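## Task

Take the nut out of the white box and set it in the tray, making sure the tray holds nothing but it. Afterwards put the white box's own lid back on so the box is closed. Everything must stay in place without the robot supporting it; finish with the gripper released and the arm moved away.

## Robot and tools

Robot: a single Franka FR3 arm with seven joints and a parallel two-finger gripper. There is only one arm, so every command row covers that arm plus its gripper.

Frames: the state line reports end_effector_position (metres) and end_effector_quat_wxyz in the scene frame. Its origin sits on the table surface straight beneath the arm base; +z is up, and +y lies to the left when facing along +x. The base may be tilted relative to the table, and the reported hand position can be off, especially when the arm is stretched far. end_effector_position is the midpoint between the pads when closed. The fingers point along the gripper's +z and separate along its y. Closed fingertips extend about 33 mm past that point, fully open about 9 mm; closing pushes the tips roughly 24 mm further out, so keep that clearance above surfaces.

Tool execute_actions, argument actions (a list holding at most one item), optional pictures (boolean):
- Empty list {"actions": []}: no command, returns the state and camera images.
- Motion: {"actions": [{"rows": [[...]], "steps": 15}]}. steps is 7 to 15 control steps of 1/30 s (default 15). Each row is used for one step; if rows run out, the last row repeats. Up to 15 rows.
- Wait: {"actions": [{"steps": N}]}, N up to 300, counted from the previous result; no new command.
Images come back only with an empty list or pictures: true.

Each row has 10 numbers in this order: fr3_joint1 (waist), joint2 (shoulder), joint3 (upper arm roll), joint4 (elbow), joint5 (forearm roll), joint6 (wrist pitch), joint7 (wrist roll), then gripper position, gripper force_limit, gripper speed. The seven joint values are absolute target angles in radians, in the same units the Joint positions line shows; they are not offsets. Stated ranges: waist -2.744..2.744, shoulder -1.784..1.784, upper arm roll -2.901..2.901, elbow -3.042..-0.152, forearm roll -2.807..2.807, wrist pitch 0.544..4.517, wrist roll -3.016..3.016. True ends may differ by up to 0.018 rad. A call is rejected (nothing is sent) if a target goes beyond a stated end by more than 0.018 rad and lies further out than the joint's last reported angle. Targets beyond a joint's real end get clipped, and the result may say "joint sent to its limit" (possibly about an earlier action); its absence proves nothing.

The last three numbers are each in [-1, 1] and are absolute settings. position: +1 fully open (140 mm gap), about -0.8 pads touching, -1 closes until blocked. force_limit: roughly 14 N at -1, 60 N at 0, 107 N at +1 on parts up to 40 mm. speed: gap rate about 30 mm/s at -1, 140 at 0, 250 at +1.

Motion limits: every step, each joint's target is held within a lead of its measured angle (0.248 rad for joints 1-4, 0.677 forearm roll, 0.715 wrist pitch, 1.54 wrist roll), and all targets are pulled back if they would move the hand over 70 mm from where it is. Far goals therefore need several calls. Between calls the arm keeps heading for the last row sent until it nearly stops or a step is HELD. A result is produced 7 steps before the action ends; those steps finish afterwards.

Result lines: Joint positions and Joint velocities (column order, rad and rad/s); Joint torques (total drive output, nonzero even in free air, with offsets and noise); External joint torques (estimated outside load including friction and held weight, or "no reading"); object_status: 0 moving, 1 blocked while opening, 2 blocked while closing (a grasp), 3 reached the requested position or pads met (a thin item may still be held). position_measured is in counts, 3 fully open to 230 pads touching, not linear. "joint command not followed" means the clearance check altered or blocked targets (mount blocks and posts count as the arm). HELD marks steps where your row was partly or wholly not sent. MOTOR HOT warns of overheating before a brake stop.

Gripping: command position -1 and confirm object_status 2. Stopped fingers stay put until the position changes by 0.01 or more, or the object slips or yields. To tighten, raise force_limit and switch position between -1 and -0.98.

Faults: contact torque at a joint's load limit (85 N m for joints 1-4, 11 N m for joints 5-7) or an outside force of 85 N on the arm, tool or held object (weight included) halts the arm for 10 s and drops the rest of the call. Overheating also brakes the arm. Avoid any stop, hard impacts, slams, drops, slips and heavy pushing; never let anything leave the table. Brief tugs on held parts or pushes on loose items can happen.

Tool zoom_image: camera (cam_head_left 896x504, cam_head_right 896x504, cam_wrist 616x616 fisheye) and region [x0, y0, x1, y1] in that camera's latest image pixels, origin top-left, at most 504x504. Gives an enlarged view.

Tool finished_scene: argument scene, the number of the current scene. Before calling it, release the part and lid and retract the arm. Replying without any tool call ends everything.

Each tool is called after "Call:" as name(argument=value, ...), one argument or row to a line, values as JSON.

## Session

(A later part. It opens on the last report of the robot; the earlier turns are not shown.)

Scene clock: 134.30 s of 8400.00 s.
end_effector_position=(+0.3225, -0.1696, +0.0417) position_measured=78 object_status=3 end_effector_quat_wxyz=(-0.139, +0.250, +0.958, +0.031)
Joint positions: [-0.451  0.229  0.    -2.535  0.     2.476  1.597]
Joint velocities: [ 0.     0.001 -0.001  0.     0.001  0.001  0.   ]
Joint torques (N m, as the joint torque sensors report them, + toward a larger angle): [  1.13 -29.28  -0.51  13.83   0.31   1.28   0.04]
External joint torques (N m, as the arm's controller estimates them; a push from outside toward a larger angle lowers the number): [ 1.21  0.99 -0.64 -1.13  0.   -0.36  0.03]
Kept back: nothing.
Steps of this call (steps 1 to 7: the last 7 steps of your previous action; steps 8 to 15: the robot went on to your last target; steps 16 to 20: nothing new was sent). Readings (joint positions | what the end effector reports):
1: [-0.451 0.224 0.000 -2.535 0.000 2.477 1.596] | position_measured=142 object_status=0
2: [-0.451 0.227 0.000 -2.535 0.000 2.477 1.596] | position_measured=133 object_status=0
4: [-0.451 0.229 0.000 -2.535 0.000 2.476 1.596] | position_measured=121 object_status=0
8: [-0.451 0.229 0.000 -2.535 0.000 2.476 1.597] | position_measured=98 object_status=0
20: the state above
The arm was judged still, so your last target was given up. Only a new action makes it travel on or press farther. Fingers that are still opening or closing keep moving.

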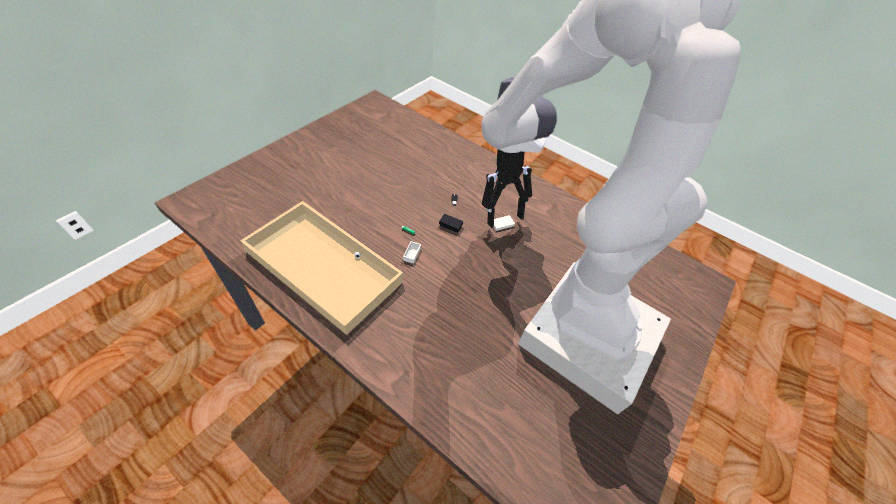

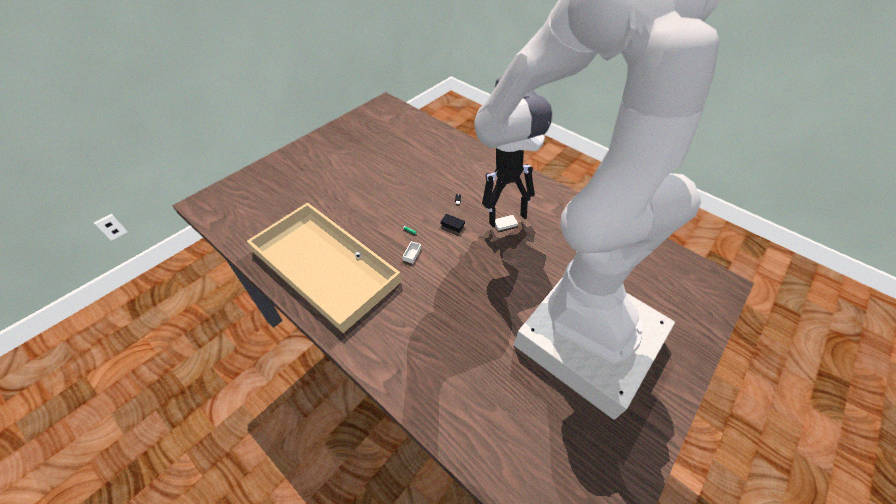

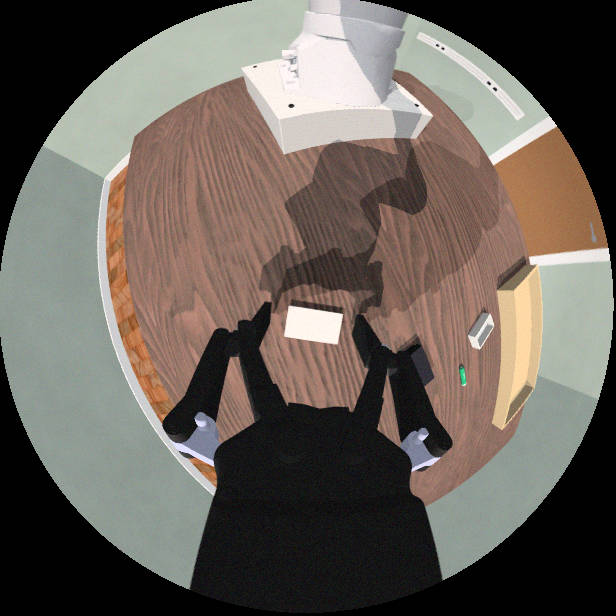

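Call:
execute_actions(
  actions=[
    {"rows":[[-0.45,0.17,0,-2.55,0,2.5,1.65,0.4,-0.3,0],[-0.45,0.09,0,-2.62,0,2.6,1.72,0.4,-0.3,0],[-0.45,0.0,0,-2.72,0,2.72,1.72,0.4,-0.3,0],[-0.45,-0.04,0,-2.8,0,2.8,1.72,0.4,-0.3,0],[-0.45,-0.035,0,-2.858,0,2.823,1.72,0.4,-0.3,0]],"steps":12},
  ],
)

Call:
execute_actions(
  actions=[
    {"steps":25},
  ],
  pictures=true,
)

Scene clock: 135.00 s of 8400.00 s.
end_effector_position=(+0.3231, -0.1699, +0.0732) position_measured=78 object_status=3 end_effector_quat_wxyz=(-0.059, +0.273, +0.960, +0.012)
Joint positions: [-0.451  0.032 -0.    -2.714  0.     2.624  1.641]
Joint velocities: [ 0.001 -1.257 -0.001 -1.629  0.001  1.259  0.252]
Joint torques (N m, as the joint torque sensors report them, + toward a larger angle): [ 0.83 -0.9  -0.81  8.28  0.27  1.05  0.19]
External joint torques (N m, as the arm's controller estimates them; a push from outside toward a larger angle lowers the number): [ 1.06 -0.55 -0.57 -1.65 -0.08  0.74  0.2 ]
Steps of this call (steps 1 to 16: nothing new was sent; steps 17 to 21: the first 5 steps of this action). Readings (joint positions | what the end effector reports):
17: [-0.451 0.221 0.000 -2.540 0.000 2.478 1.601] | position_measured=78 object_status=3
18: [-0.451 0.194 -0.000 -2.561 0.000 2.496 1.611] | position_measured=78 object_status=3
20: [-0.451 0.082 -0.000 -2.659 0.000 2.578 1.632] | position_measured=78 object_status=3
21: the state above

Scene clock: 135.83 s of 8400.00 s.
end_effector_position=(+0.3166, -0.1665, +0.0706) position_measured=78 object_status=3 end_effector_quat_wxyz=(-0.000, +0.308, +0.951, -0.001)
Joint positions: [-0.451 -0.033 -0.    -2.856  0.     2.819  1.712]
Joint velocities: [ 0.    -0.001  0.001 -0.001 -0.     0.007  0.016]
Joint torques (N m, as the joint torque sensors report them, + toward a larger angle): [  1.18 -22.02   0.1   11.92   0.28   2.8    0.09]
External joint torques (N m, as the arm's controller estimates them; a push from outside toward a larger angle lowers the number): [ 1.19 -0.83  0.14 -2.73  0.02  0.4   0.09]
Kept back: nothing.
Steps of this call (steps 1 to 7: the last 7 steps of your previous action; steps 8 to 25: the robot went on to your last target). Readings (joint positions | what the end effector reports):
1: [-0.451 0.002 -0.000 -2.761 0.000 2.660 1.649] | position_measured=78 object_status=3
2: [-0.451 -0.013 -0.000 -2.795 0.000 2.689 1.656] | position_measured=78 object_status=3
4: [-0.451 -0.024 -0.000 -2.833 0.000 2.730 1.668] | position_measured=78 object_status=3
8: [-0.451 -0.031 -0.000 -2.853 0.000 2.779 1.685] | position_measured=78 object_status=3
25: the state above

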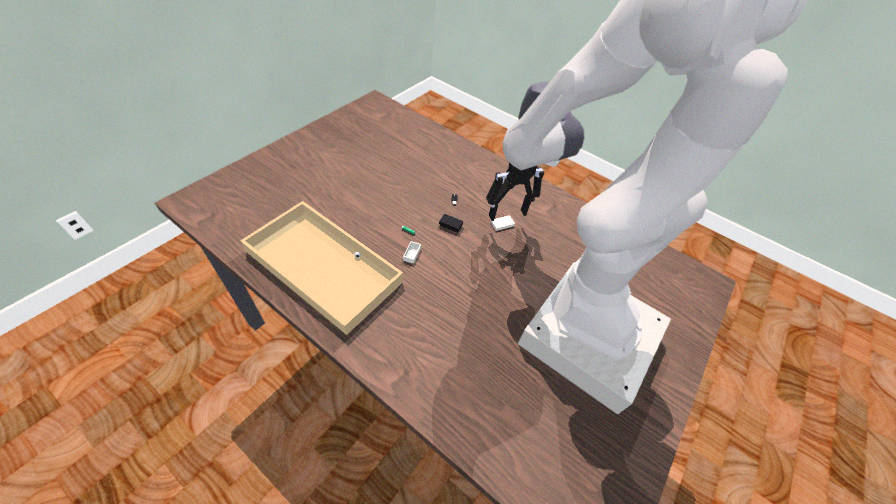

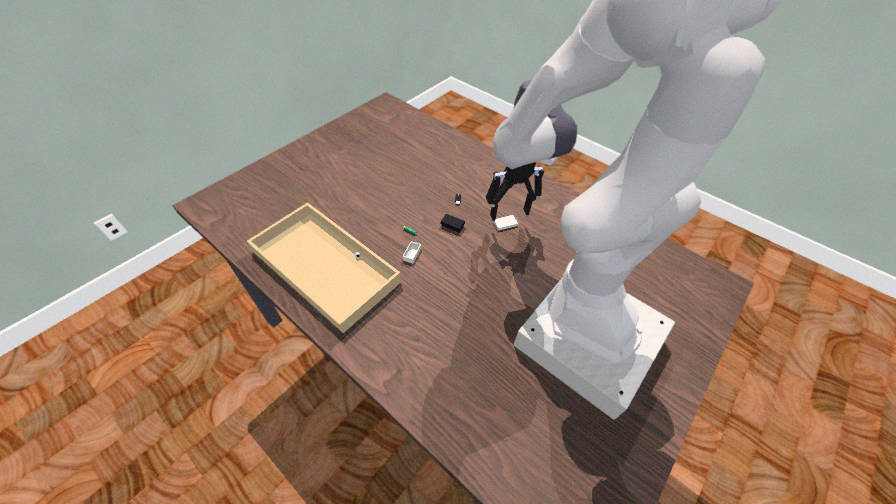

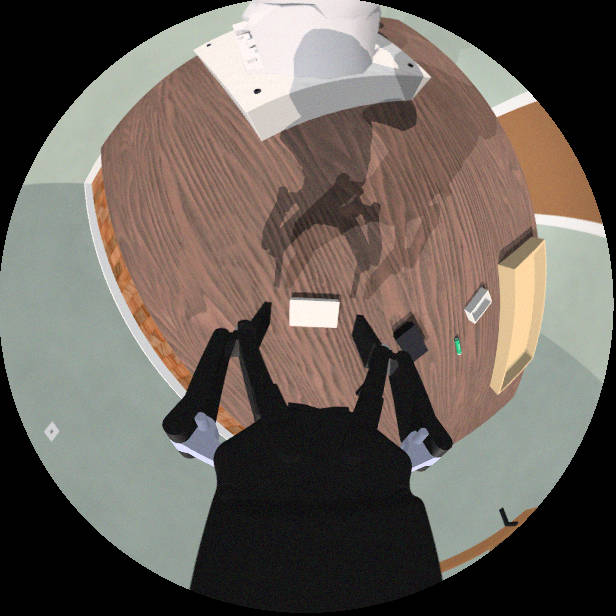

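Call:
execute_actions(
  actions=[
    {"rows":[[-0.45,-0.01,0,-2.856,0,2.87,1.75,0.4,-0.3,0],[-0.45,0.02,0,-2.853,0,2.9,1.75,0.4,-0.3,0],[-0.45,0.05,0,-2.85,0,2.93,1.75,0.4,-0.3,0],[-0.45,0.075,0,-2.847,0,2.951,1.75,0.4,-0.3,0],[-0.45,0.095,0,-2.845,0,2.951,1.75,0.4,-0.3,0],[-0.45,0.108,0,-2.843,0,2.951,1.75,0.4,-0.3,0]],"steps":15},
  ],
)

Call:
execute_actions(
  actions=[
    {"steps":10},
  ],
)

Call:
execute_actions(
  actions=[
    {"rows":[[-0.45,0.108,0,-2.843,0,2.951,1.75,-1,-0.3,-0.3]],"steps":10},
  ],
)

Call:
execute_actions(
  actions=[
    {"steps":20},
  ],
  pictures=true,
)

Scene clock: 136.57 s of 8400.00 s.
end_effector_position=(+0.3084, -0.1623, +0.0361) position_measured=78 object_status=3 end_effector_quat_wxyz=(-0.012, +0.318, +0.948, +0.001)
Joint positions: [-0.451  0.092 -0.    -2.848  0.     2.913  1.733]
Joint velocities: [ 0.001  0.272 -0.001  0.001  0.     0.19   0.043]
Joint torques (N m, as the joint torque sensors report them, + toward a larger angle): [  1.74 -26.25  -0.95  14.85   0.24   3.34   0.17]
External joint torques (N m, as the arm's controller estimates them; a push from outside toward a larger angle lowers the number): [ 1.73  2.08 -1.06 -0.24  0.1   0.44  0.17]
Steps of this call (steps 1 to 14: the robot went on to your last target; steps 15 to 22: the first 8 steps of this action). Readings (joint positions | what the end effector reports):
15: [-0.451 -0.030 -0.000 -2.856 0.000 2.827 1.718] | position_measured=78 object_status=3
16: [-0.451 -0.020 -0.000 -2.854 0.000 2.840 1.721] | position_measured=78 object_status=3
18: [-0.451 0.020 -0.000 -2.850 0.000 2.872 1.726] | position_measured=78 object_status=3
22: the state above

Scene clock: 136.90 s of 8400.00 s.
end_effector_position=(+0.3140, -0.1652, +0.0343) position_measured=78 object_status=3 end_effector_quat_wxyz=(-0.003, +0.322, +0.947, -0.000)
Joint positions: [-0.451  0.106 -0.    -2.845  0.     2.943  1.742]
Joint velocities: [ 0.001 -0.    -0.001 -0.    -0.     0.03   0.014]
Joint torques (N m, as the joint torque sensors report them, + toward a larger angle): [  0.67 -22.37  -0.63  12.45   0.14   2.76   0.04]
External joint torques (N m, as the arm's controller estimates them; a push from outside toward a larger angle lowers the number): [ 0.7   1.02 -0.7   0.38 -0.01  0.4   0.05]
Kept back: nothing.
Steps of this call (steps 1 to 7: the last 7 steps of your previous action; steps 8 to 10: the robot went on to your last target). Readings (joint positions | what the end effector reports):
1: [-0.451 0.099 -0.000 -2.848 0.000 2.919 1.735] | position_measured=78 object_status=3
2: [-0.451 0.103 -0.000 -2.847 0.000 2.924 1.736] | position_measured=78 object_status=3
4: [-0.451 0.106 -0.000 -2.847 0.000 2.931 1.738] | position_measured=78 object_status=3
8: [-0.451 0.106 -0.000 -2.845 0.000 2.941 1.741] | position_measured=78 object_status=3
10: the state above

Scene clock: 137.00 s of 8400.00 s.
end_effector_position=(+0.3146, -0.1655, +0.0345) position_measured=88 object_status=0 end_effector_quat_wxyz=(-0.002, +0.323, +0.946, -0.001)
Joint positions: [-0.451  0.106 -0.    -2.845  0.     2.946  1.744]
Joint velocities: [ 0.001 -0.    -0.001  0.     0.001  0.017  0.013]
Joint torques (N m, as the joint torque sensors report them, + toward a larger angle): [  1.09 -22.41   0.31  11.95   0.1    3.01   0.21]
External joint torques (N m, as the arm's controller estimates them; a push from outside toward a larger angle lowers the number): [ 1.11  1.18  0.24 -0.24 -0.06  0.61  0.21]
Steps of this call (steps 1 to 3: the first 3 steps of this action). Readings (joint positions | what the end effector reports):
1: [-0.451 0.106 -0.000 -2.845 0.000 2.944 1.743] | position_measured=78 object_status=0
2: [-0.451 0.106 -0.000 -2.845 0.000 2.945 1.743] | position_measured=82 object_status=0
3: the state above

Scene clock: 137.67 s of 8400.00 s.
end_effector_position=(+0.3164, -0.1665, +0.0354) position_measured=137 object_status=2 end_effector_quat_wxyz=(+0.001, +0.324, +0.946, -0.001)
Joint positions: [-0.451  0.105 -0.    -2.844  0.     2.949  1.746]
Joint velocities: [0.001 0.    0.    0.    0.001 0.    0.001]
Joint torques (N m, as the joint torque sensors report them, + toward a larger angle): [  1.57 -21.2    0.16  11.51   0.1    2.86   0.06]
External joint torques (N m, as the arm's controller estimates them; a push from outside toward a larger angle lowers the number): [ 1.6   2.39  0.1  -0.83 -0.07  0.43  0.06]
Kept back: nothing.
Steps of this call (steps 1 to 7: the last 7 steps of your previous action; steps 8 to 15: the robot went on to your last target; steps 16 to 20: nothing new was sent). Readings (joint positions | what the end effector reports):
1: [-0.451 0.106 -0.000 -2.845 0.000 2.946 1.744] | position_measured=94 object_status=0
2: [-0.451 0.106 -0.000 -2.845 0.000 2.947 1.744] | position_measured=100 object_status=0
4: [-0.451 0.107 -0.000 -2.845 0.000 2.947 1.745] | position_measured=111 object_status=0
8: [-0.451 0.105 -0.000 -2.844 0.000 2.948 1.745] | position_measured=134 object_status=0
20: the state above
The arm was judged still, so your last target was given up. Only a new action makes it travel on or press farther. Fingers that are still opening or closing keep moving.

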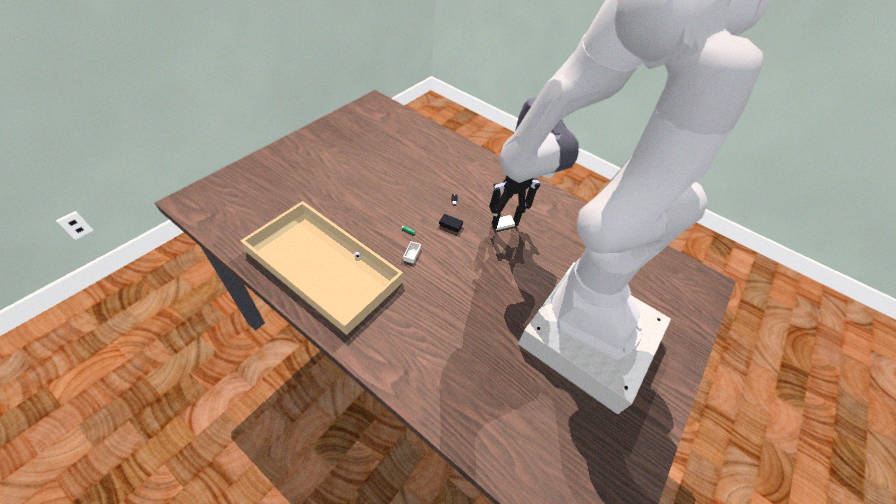

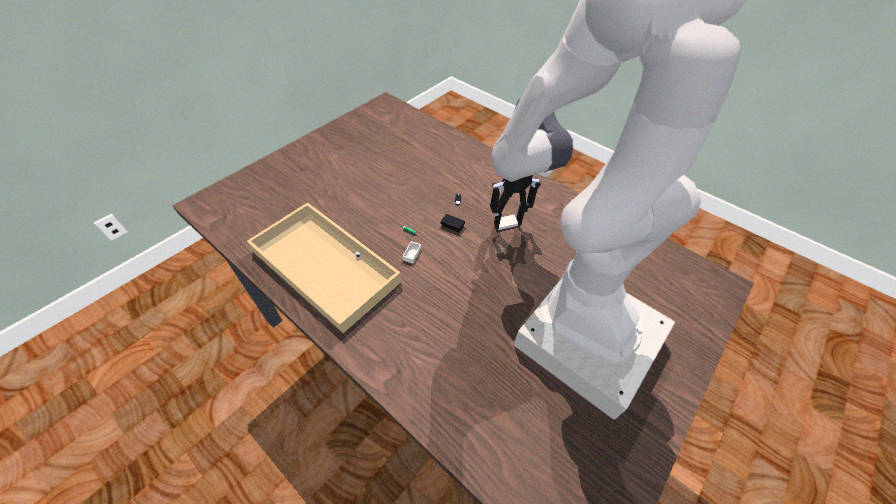

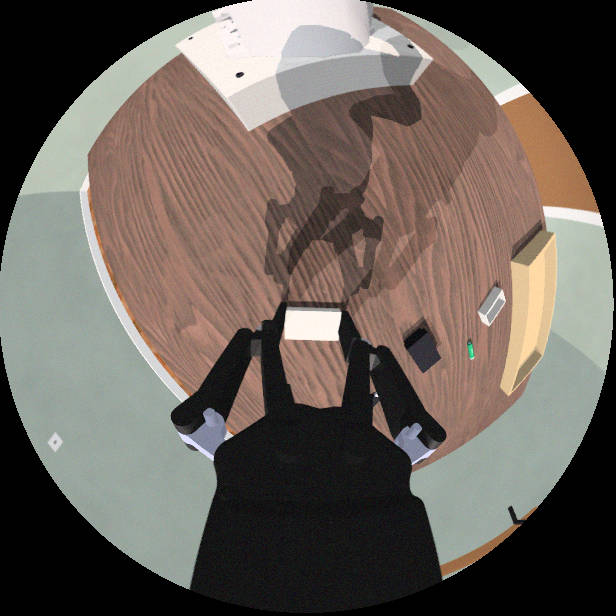

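Call:
execute_actions(
  actions=[
    {"rows":[[-0.45,0.08,0,-2.844,0,2.93,1.75,-0.98,-0.3,-0.3],[-0.45,0.0,0,-2.84,0,2.85,1.75,-0.98,-0.3,-0.3],[-0.35,-0.08,0,-2.8,0,2.75,1.72,-0.98,-0.3,-0.3],[-0.2,-0.1,0,-2.75,0,2.68,1.69,-0.98,-0.3,-0.3],[-0.05,-0.07,0,-2.7,0,2.66,1.66,-0.98,-0.3,-0.3],[0.1,-0.02,0,-2.66,0,2.67,1.63,-0.98,-0.3,-0.3],[0.2,0.04,0,-2.62,0,2.69,1.6,-0.98,-0.3,-0.3],[0.276,0.10,0,-2.595,0,2.70,1.59,-0.98,-0.3,-0.3]],"steps":15},
  ],
)

Call:
execute_actions(
  actions=[
    {"steps":30},
  ],
  pictures=true,
)

Call:
zoom_image(
  camera="cam_wrist",
  region=[250,270,380,370],
)

Scene clock: 138.53 s of 8400.00 s.
end_effector_position=(+0.4192, -0.1140, +0.1007) position_measured=137 object_status=2 end_effector_quat_wxyz=(+0.048, +0.205, +0.978, -0.004)
Joint positions: [-0.225  0.003 -0.008 -2.714  0.002  2.811  1.716]
Joint velocities: [ 1.327  0.541  0.066  0.956 -0.001 -0.293 -0.24 ]
Joint torques (N m, as the joint torque sensors report them, + toward a larger angle): [  1.49 -17.3   -0.73   4.87   0.23   0.15  -0.19]
External joint torques (N m, as the arm's controller estimates them; a push from outside toward a larger angle lowers the number): [ 2.97  0.69 -0.1  -0.02  0.06 -0.53 -0.2 ]
Steps of this call (steps 1 to 18: nothing new was sent; steps 19 to 26: the first 8 steps of this action). Readings (joint positions | what the end effector reports):
19: [-0.451 0.102 -0.000 -2.845 0.000 2.946 1.747] | position_measured=137 object_status=0
20: [-0.451 0.084 -0.000 -2.847 0.000 2.930 1.747] | position_measured=137 object_status=0
22: [-0.400 0.014 -0.010 -2.828 0.002 2.876 1.742] | position_measured=137 object_status=0
26: the state above

Scene clock: 139.53 s of 8400.00 s.
end_effector_position=(+0.4306, +0.1065, +0.0866) position_measured=137 object_status=2 end_effector_quat_wxyz=(+0.004, -0.106, +0.994, -0.001)
Joint positions: [ 0.274  0.098  0.001 -2.597  0.001  2.703  1.6  ]
Joint velocities: [-0.001 -0.    -0.     0.001 -0.    -0.003 -0.021]
Joint torques (N m, as the joint torque sensors report them, + toward a larger angle): [  1.84 -25.94  -1.44  17.41   0.25   2.19  -0.26]
External joint torques (N m, as the arm's controller estimates them; a push from outside toward a larger angle lowers the number): [ 1.93  2.06 -1.45  0.49 -0.11 -0.26 -0.26]
Kept back: nothing.
Steps of this call (steps 1 to 7: the last 7 steps of your previous action; steps 8 to 30: the robot went on to your last target). Readings (joint positions | what the end effector reports):
1: [-0.179 0.020 -0.008 -2.687 0.002 2.801 1.709] | position_measured=137 object_status=2
2: [-0.133 0.035 -0.007 -2.666 0.002 2.792 1.701] | position_measured=137 object_status=2
4: [-0.042 0.058 -0.005 -2.639 0.002 2.775 1.688] | position_measured=137 object_status=2
8: [0.141 0.084 -0.003 -2.611 0.002 2.748 1.665] | position_measured=137 object_status=2
30: the state above

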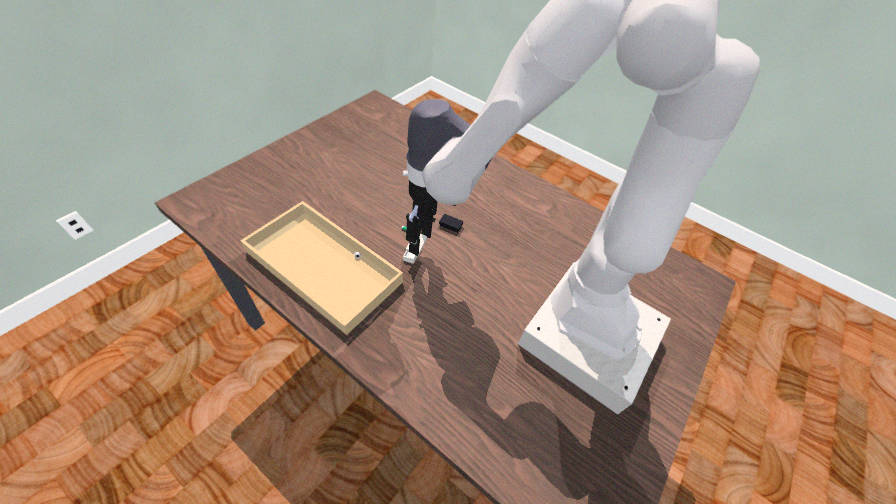

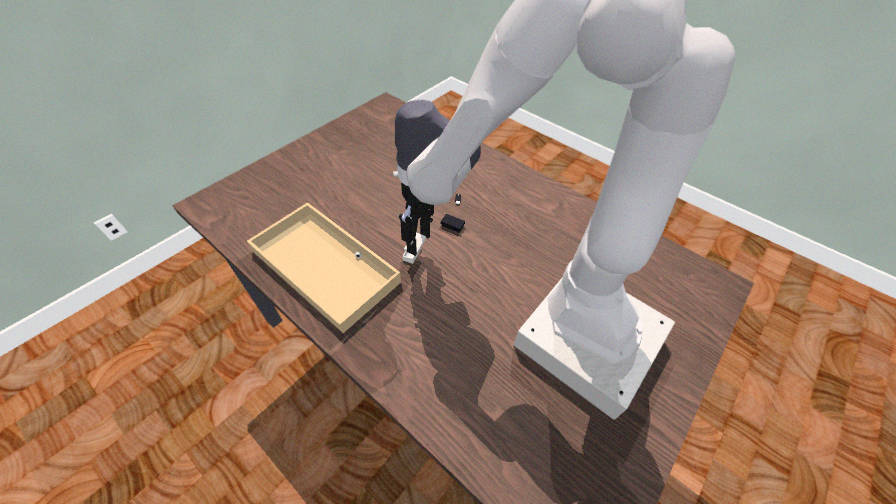

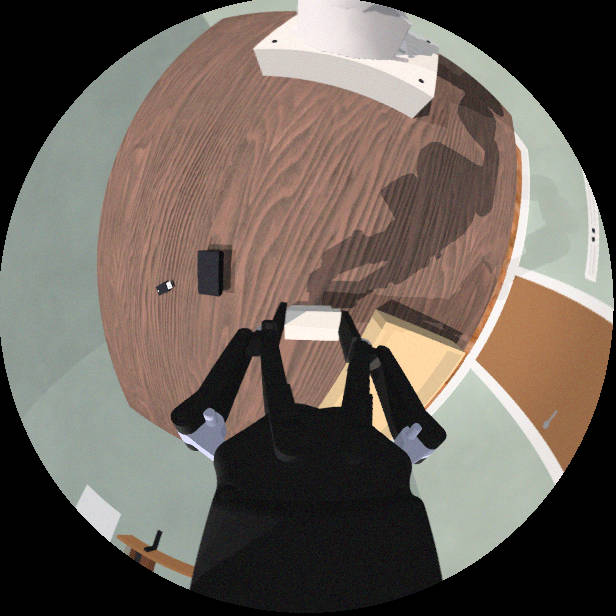

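Region (250, 270, 380, 370) of cam_wrist's 616x616 image, scaled by 3.877, with more detail than that image has; it fills the top 388 rows of this view, and the rest is white.

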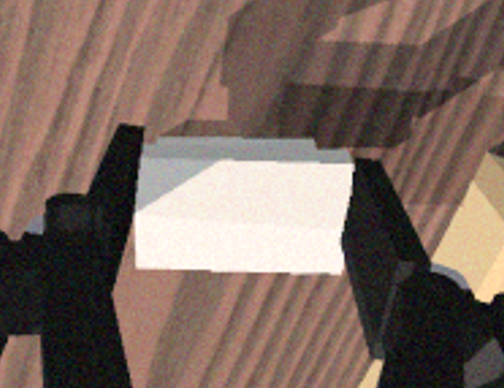

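Call:
execute_actions(
  actions=[
    {"rows":[[0.276,0.07,0,-2.65,0,2.73,1.59,-0.98,-0.3,-0.3],[0.276,0.035,0,-2.71,0,2.75,1.59,-0.98,-0.3,-0.3]],"steps":8},
  ],
)

Call:
execute_actions(
  actions=[
    {"steps":20},
  ],
  pictures=true,
)

Call:
zoom_image(
  camera="cam_wrist",
  region=[250,270,380,400],
)

Call:
zoom_image(
  camera="cam_head_left",
  region=[385,210,465,290],
)

Scene clock: 141.03 s of 8400.00 s.
end_effector_position=(+0.4282, +0.1058, +0.0865) position_measured=137 object_status=2 end_effector_quat_wxyz=(+0.005, -0.109, +0.994, -0.001)
Joint positions: [ 0.274  0.093  0.001 -2.606  0.001  2.707  1.593]
Joint velocities: [-0.    -0.29  -0.005 -0.462  0.002  0.145  0.001]
Joint torques (N m, as the joint torque sensors report them, + toward a larger angle): [  1.99 -26.51  -0.96  11.14   0.24   2.37  -0.27]
External joint torques (N m, as the arm's controller estimates them; a push from outside toward a larger angle lowers the number): [ 1.83  0.09 -1.29 -2.67  0.12  0.4  -0.27]
Steps of this call (steps 1 to 15: the robot went on to your last target; steps 16 to 44: nothing new was sent; step 45: the first step of this action). Readings (joint positions | what the end effector reports):
45: the state above

Scene clock: 141.70 s of 8400.00 s.
end_effector_position=(+0.3954, +0.0976, +0.0811) position_measured=137 object_status=2 end_effector_quat_wxyz=(+0.002, -0.109, +0.994, -0.001)
Joint positions: [ 0.274  0.037  0.001 -2.708  0.001  2.747  1.593]
Joint velocities: [-0.001  0.001 -0.001 -0.001 -0.001  0.005 -0.002]
Joint torques (N m, as the joint torque sensors report them, + toward a larger angle): [  1.81 -25.59  -0.4   13.49   0.22   2.8   -0.19]
External joint torques (N m, as the arm's controller estimates them; a push from outside toward a larger angle lowers the number): [ 1.93 -0.63 -0.32 -2.5  -0.1   0.38 -0.19]
Kept back: nothing.
Steps of this call (steps 1 to 7: the last 7 steps of your previous action; steps 8 to 20: the robot went on to your last target). Readings (joint positions | what the end effector reports):
1: [0.274 0.077 0.001 -2.631 0.001 2.716 1.593] | position_measured=137 object_status=2
2: [0.274 0.062 0.001 -2.658 0.001 2.721 1.593] | position_measured=137 object_status=2
4: [0.274 0.047 0.001 -2.689 0.001 2.728 1.593] | position_measured=137 object_status=2
8: [0.274 0.039 0.001 -2.706 0.001 2.738 1.593] | position_measured=137 object_status=2
20: the state above

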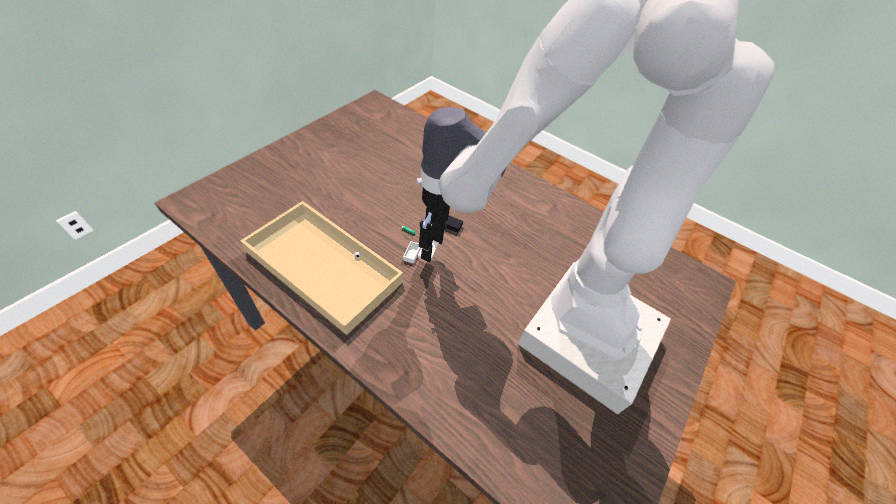

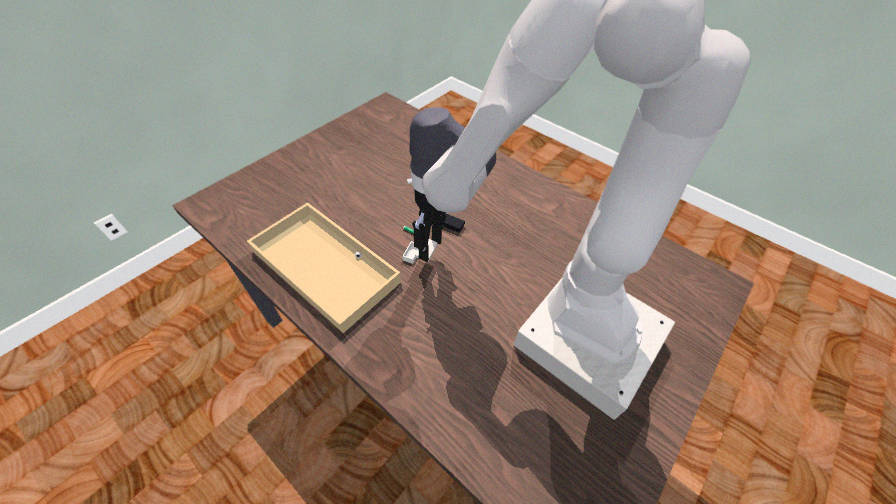

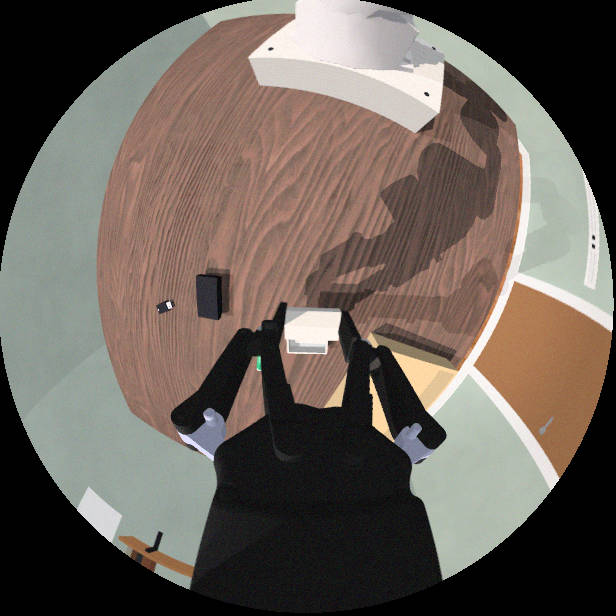

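Region (250, 270, 380, 400) of cam_wrist's 616x616 image, scaled by 3.877, with more detail than that image has.

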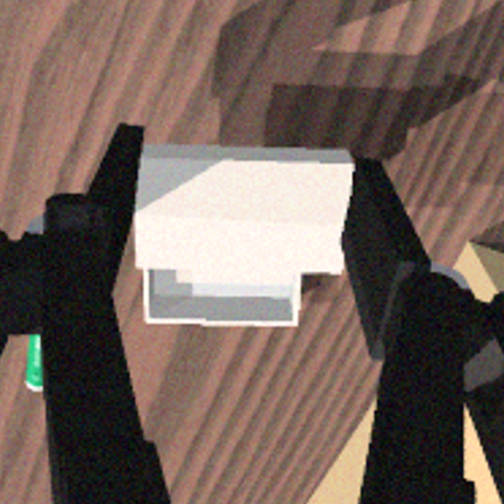

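Region (385, 210, 465, 290) of cam_head_left's 896x504 image, scaled by 6.300, with more detail than that image has.

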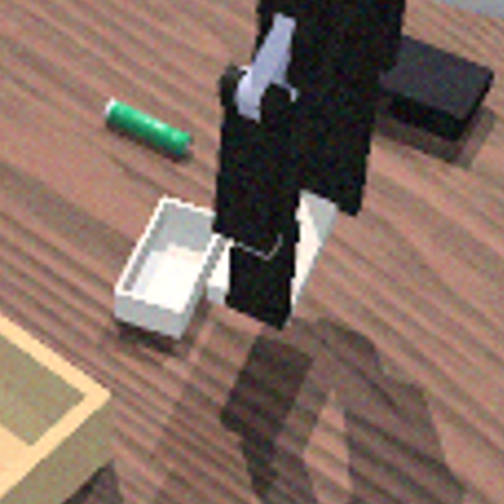

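Call:
execute_actions(
  actions=[
    {"rows":[[0.265,0.07,0,-2.65,0,2.73,1.575,-0.98,-0.3,-0.3],[0.255,0.12,0,-2.6,0,2.72,1.575,-0.98,-0.3,-0.3],[0.255,0.165,0,-2.552,0,2.717,1.575,-0.98,-0.3,-0.3]],"steps":9},
  ],
)

Call:
execute_actions(
  actions=[
    {"steps":20},
  ],
)

Call:
execute_actions(
  actions=[
    {"rows":[[0.255,0.175,0,-2.551,0,2.735,1.575,-0.98,-0.3,-0.3],[0.255,0.185,0,-2.55,0,2.745,1.575,-0.98,-0.3,-0.3],[0.255,0.195,0,-2.548,0,2.75,1.575,-0.98,-0.3,-0.3],[0.255,0.203,0,-2.547,0,2.752,1.575,-0.98,-0.3,-0.3]],"steps":12},
  ],
)

Call:
execute_actions(
  actions=[
    {"steps":20},
  ],
  pictures=true,
)

Call:
zoom_image(
  camera="cam_head_left",
  region=[385,210,465,290],
)

Call:
zoom_image(
  camera="cam_wrist",
  region=[250,270,380,400],
)

Scene clock: 142.90 s of 8400.00 s.
end_effector_position=(+0.4074, +0.0993, +0.0813) position_measured=137 object_status=2 end_effector_quat_wxyz=(+0.003, -0.109, +0.994, -0.001)
Joint positions: [ 0.27   0.062  0.002 -2.672  0.001  2.739  1.591]
Joint velocities: [-0.109  0.695  0.004  0.912 -0.    -0.088 -0.043]
Joint torques (N m, as the joint torque sensors report them, + toward a larger angle): [ -2.53 -25.04  -2.47  13.79   0.29   1.88  -0.26]
External joint torques (N m, as the arm's controller estimates them; a push from outside toward a larger angle lowers the number): [-0.61  0.79 -0.68 -0.12 -0.38 -0.26 -0.26]
Steps of this call (steps 1 to 15: the robot went on to your last target; steps 16 to 34: nothing new was sent; steps 35 to 36: the first 2 steps of this action). Readings (joint positions | what the end effector reports):
35: [0.273 0.043 0.001 -2.698 0.001 2.744 1.592] | position_measured=137 object_status=2
36: the state above

Scene clock: 143.57 s of 8400.00 s.
end_effector_position=(+0.4433, +0.1014, +0.0730) position_measured=137 object_status=2 end_effector_quat_wxyz=(+0.002, -0.108, +0.994, -0.001)
Joint positions: [ 0.258  0.163  0.    -2.554  0.001  2.72   1.58 ]
Joint velocities: [-0.001  0.001 -0.001  0.002 -0.001 -0.003 -0.004]
Joint torques (N m, as the joint torque sensors report them, + toward a larger angle): [ -0.44 -27.59  -0.18  16.61   0.42   2.16  -0.3 ]
External joint torques (N m, as the arm's controller estimates them; a push from outside toward a larger angle lowers the number): [-0.26  2.19 -0.17  0.04  0.08 -0.28 -0.3 ]
Kept back: nothing.
Steps of this call (steps 1 to 7: the last 7 steps of your previous action; steps 8 to 20: the robot went on to your last target). Readings (joint positions | what the end effector reports):
1: [0.266 0.090 0.002 -2.637 0.001 2.735 1.589] | position_measured=137 object_status=2
2: [0.263 0.116 0.001 -2.606 0.001 2.734 1.588] | position_measured=137 object_status=2
4: [0.259 0.145 0.000 -2.575 0.001 2.730 1.586] | position_measured=137 object_status=2
8: [0.258 0.161 0.000 -2.558 0.001 2.725 1.583] | position_measured=137 object_status=2
20: the state above

Scene clock: 143.73 s of 8400.00 s.
end_effector_position=(+0.4426, +0.1012, +0.0641) position_measured=137 object_status=2 end_effector_quat_wxyz=(-0.001, -0.108, +0.994, -0.002)
Joint positions: [ 0.258  0.189  0.    -2.55   0.001  2.736  1.579]
Joint velocities: [ 0.001  0.187 -0.     0.001  0.001  0.073 -0.002]
Joint torques (N m, as the joint torque sensors report them, + toward a larger angle): [ -1.01 -30.39  -0.59  16.4    0.28   3.08  -0.28]
External joint torques (N m, as the arm's controller estimates them; a push from outside toward a larger angle lowers the number): [-0.97  1.97 -0.75 -0.15 -0.03  0.5  -0.28]
Steps of this call (steps 1 to 5: the first 5 steps of this action). Readings (joint positions | what the end effector reports):
1: [0.258 0.165 0.000 -2.554 0.001 2.722 1.580] | position_measured=137 object_status=2
2: [0.258 0.169 0.000 -2.552 0.001 2.725 1.579] | position_measured=137 object_status=2
4: [0.258 0.182 0.000 -2.550 0.001 2.733 1.579] | position_measured=137 object_status=2
5: the state above

Scene clock: 144.40 s of 8400.00 s.
end_effector_position=(+0.4428, +0.1013, +0.0598) position_measured=137 object_status=2 end_effector_quat_wxyz=(-0.000, -0.108, +0.994, -0.001)
Joint positions: [ 0.258  0.202  0.    -2.549  0.001  2.749  1.578]
Joint velocities: [-0.001  0.001  0.    -0.    -0.001  0.003 -0.   ]
Joint torques (N m, as the joint torque sensors report them, + toward a larger angle): [ -0.68 -29.51   0.13  16.46   0.31   2.8   -0.13]
External joint torques (N m, as the arm's controller estimates them; a push from outside toward a larger angle lowers the number): [-0.65  0.85 -0.04  0.57  0.    0.4  -0.13]
Kept back: nothing.
Steps of this call (steps 1 to 7: the last 7 steps of your previous action; steps 8 to 20: the robot went on to your last target). Readings (joint positions | what the end effector reports):
1: [0.258 0.195 0.000 -2.550 0.001 2.738 1.579] | position_measured=137 object_status=2
2: [0.258 0.198 0.000 -2.550 0.001 2.740 1.579] | position_measured=137 object_status=2
4: [0.258 0.201 0.000 -2.550 0.001 2.743 1.579] | position_measured=137 object_status=2
8: [0.258 0.202 0.000 -2.549 0.001 2.746 1.579] | position_measured=137 object_status=2
20: the state above

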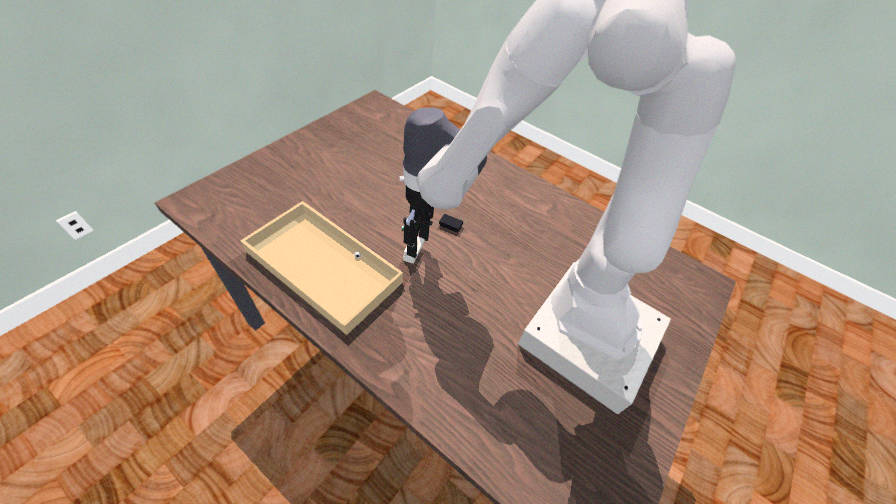

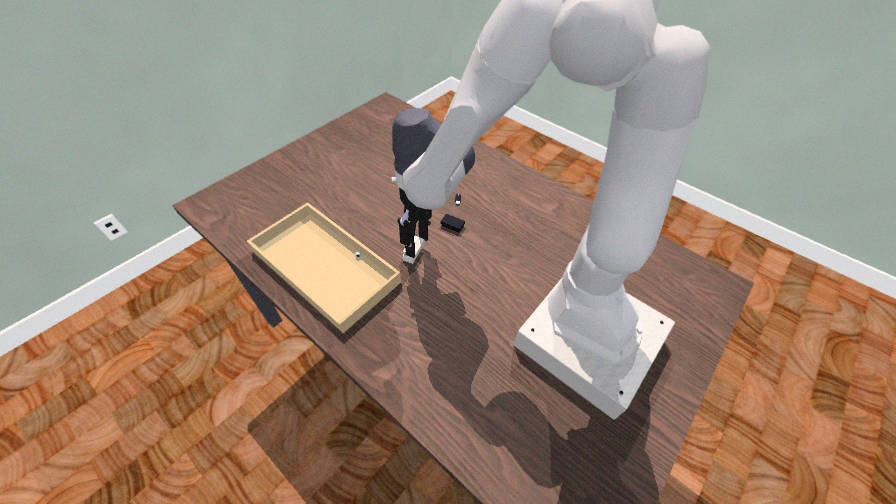

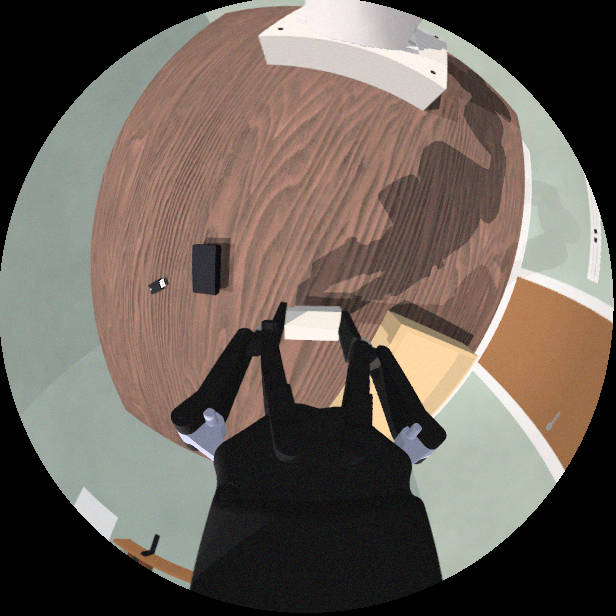

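Region (385, 210, 465, 290) of cam_head_left's 896x504 image, scaled by 6.300, with more detail than that image has.

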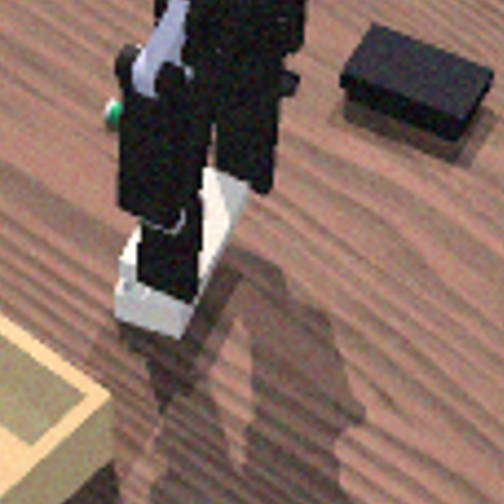

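Region (250, 270, 380, 400) of cam_wrist's 616x616 image, scaled by 3.877, with more detail than that image has.

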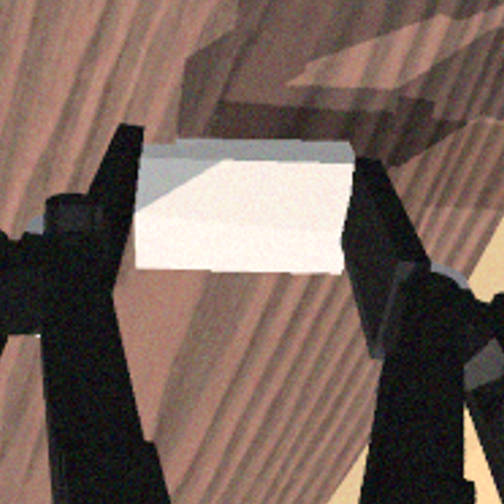

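Call:
execute_actions(
  actions=[
    {"rows":[[0.255,0.209,0,-2.546,0,2.76,1.575,-0.98,-0.3,-0.3],[0.255,0.215,0,-2.545,0,2.768,1.575,-0.98,-0.3,-0.3],[0.255,0.221,0,-2.544,0,2.773,1.575,-0.98,-0.3,-0.3],[0.255,0.227,0,-2.544,0,2.778,1.575,-0.98,-0.3,-0.3],[0.255,0.233,0,-2.543,0,2.782,1.575,-0.98,-0.3,-0.3]],"steps":15},
  ],
)

Call:
execute_actions(
  actions=[
    {"steps":15},
  ],
  pictures=true,
)

Call:
zoom_image(
  camera="cam_head_left",
  region=[385,210,465,290],
)

Scene clock: 145.20 s of 8400.00 s.
end_effector_position=(+0.4468, +0.1021, +0.0545) position_measured=137 object_status=2 end_effector_quat_wxyz=(+0.004, -0.108, +0.994, -0.001)
Joint positions: [ 0.257  0.222  0.    -2.543  0.001  2.771  1.578]
Joint velocities: [ 0.     0.017 -0.001  0.009 -0.001  0.056 -0.001]
Joint torques (N m, as the joint torque sensors report them, + toward a larger angle): [ -0.38 -23.99  -0.34  14.11   0.23   2.73  -0.25]
External joint torques (N m, as the arm's controller estimates them; a push from outside toward a larger angle lowers the number): [-0.22  7.43 -0.4  -2.04 -0.07  0.14 -0.25]
Steps of this call (steps 1 to 15: the robot went on to your last target; step 16: nothing new was sent; steps 17 to 24: the first 8 steps of this action). Readings (joint positions | what the end effector reports):
17: [0.258 0.202 0.000 -2.549 0.001 2.751 1.578] | position_measured=137 object_status=2
18: [0.257 0.205 0.000 -2.548 0.001 2.753 1.578] | position_measured=137 object_status=2
20: [0.257 0.213 0.000 -2.546 0.001 2.760 1.578] | position_measured=137 object_status=2
24: the state above

Scene clock: 145.70 s of 8400.00 s.
end_effector_position=(+0.4494, +0.1027, +0.0546) position_measured=137 object_status=2 end_effector_quat_wxyz=(+0.008, -0.109, +0.994, -0.000)
Joint positions: [ 0.257  0.224  0.    -2.542  0.001  2.781  1.578]
Joint velocities: [-0.    -0.001 -0.    -0.     0.001  0.004  0.002]
Joint torques (N m, as the joint torque sensors report them, + toward a larger angle): [ -0.01 -24.63  -0.87  13.93   0.23   2.7   -0.2 ]
External joint torques (N m, as the arm's controller estimates them; a push from outside toward a larger angle lowers the number): [ 0.16  6.38 -0.92 -1.82 -0.09  0.24 -0.2 ]
Kept back: nothing.
Steps of this call (steps 1 to 7: the last 7 steps of your previous action; steps 8 to 15: the robot went on to your last target). Readings (joint positions | what the end effector reports):
1: [0.257 0.222 0.000 -2.542 0.001 2.773 1.578] | position_measured=137 object_status=2
2: [0.257 0.223 0.000 -2.542 0.001 2.775 1.578] | position_measured=137 object_status=2
4: [0.257 0.223 0.000 -2.542 0.001 2.777 1.578] | position_measured=137 object_status=2
8: [0.257 0.224 0.000 -2.542 0.001 2.779 1.578] | position_measured=137 object_status=2
15: the state above
The arm was judged still, so your last target was given up. Only a new action makes it travel on or press farther. Fingers that are still opening or closing keep moving.

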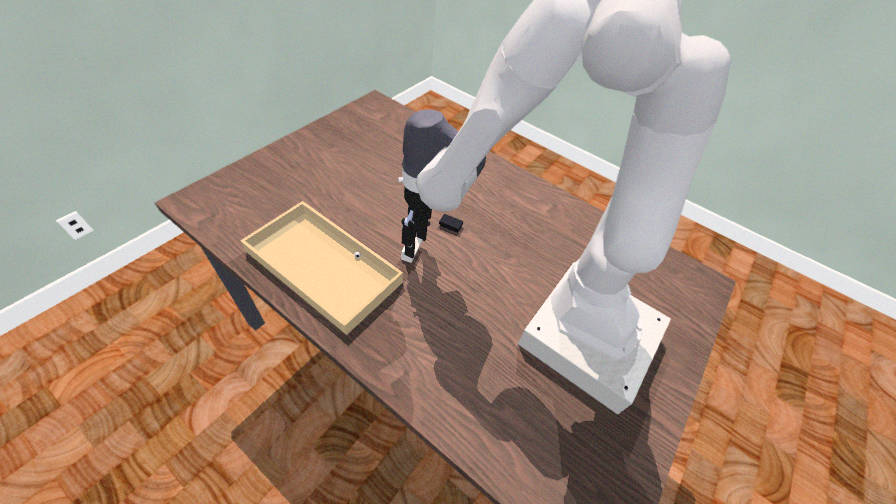

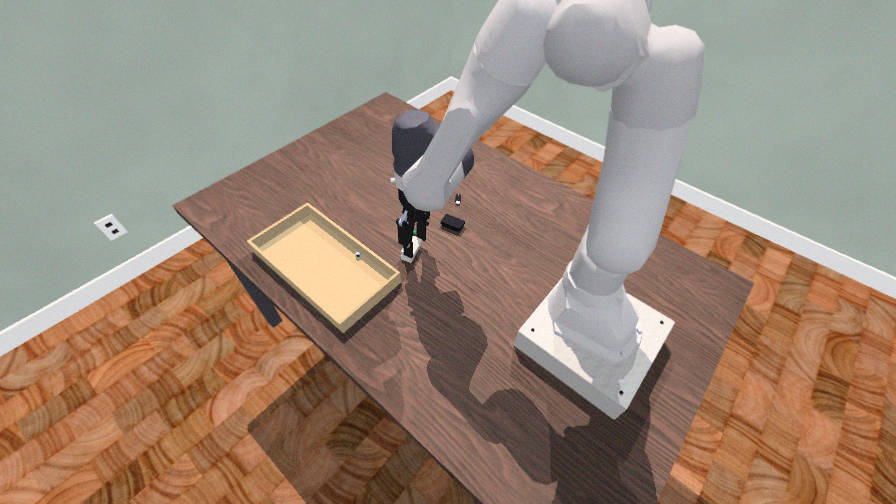

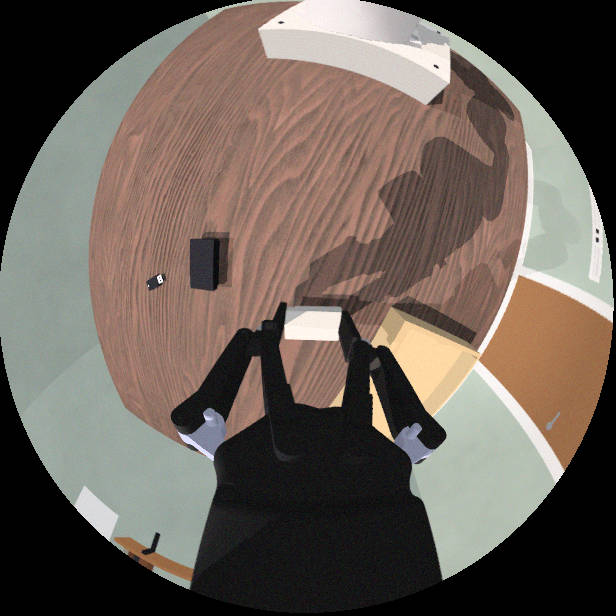

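Region (385, 210, 465, 290) of cam_head_left's 896x504 image, scaled by 6.300, with more detail than that image has.

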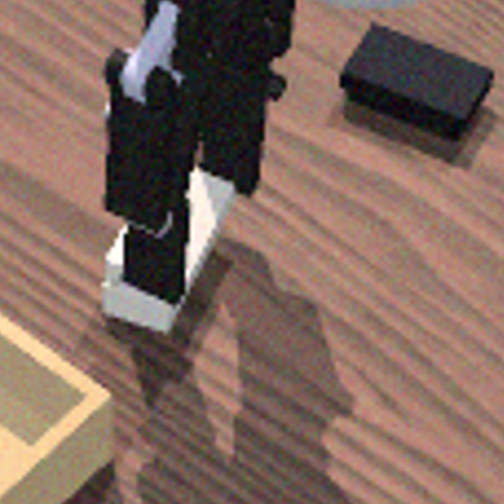

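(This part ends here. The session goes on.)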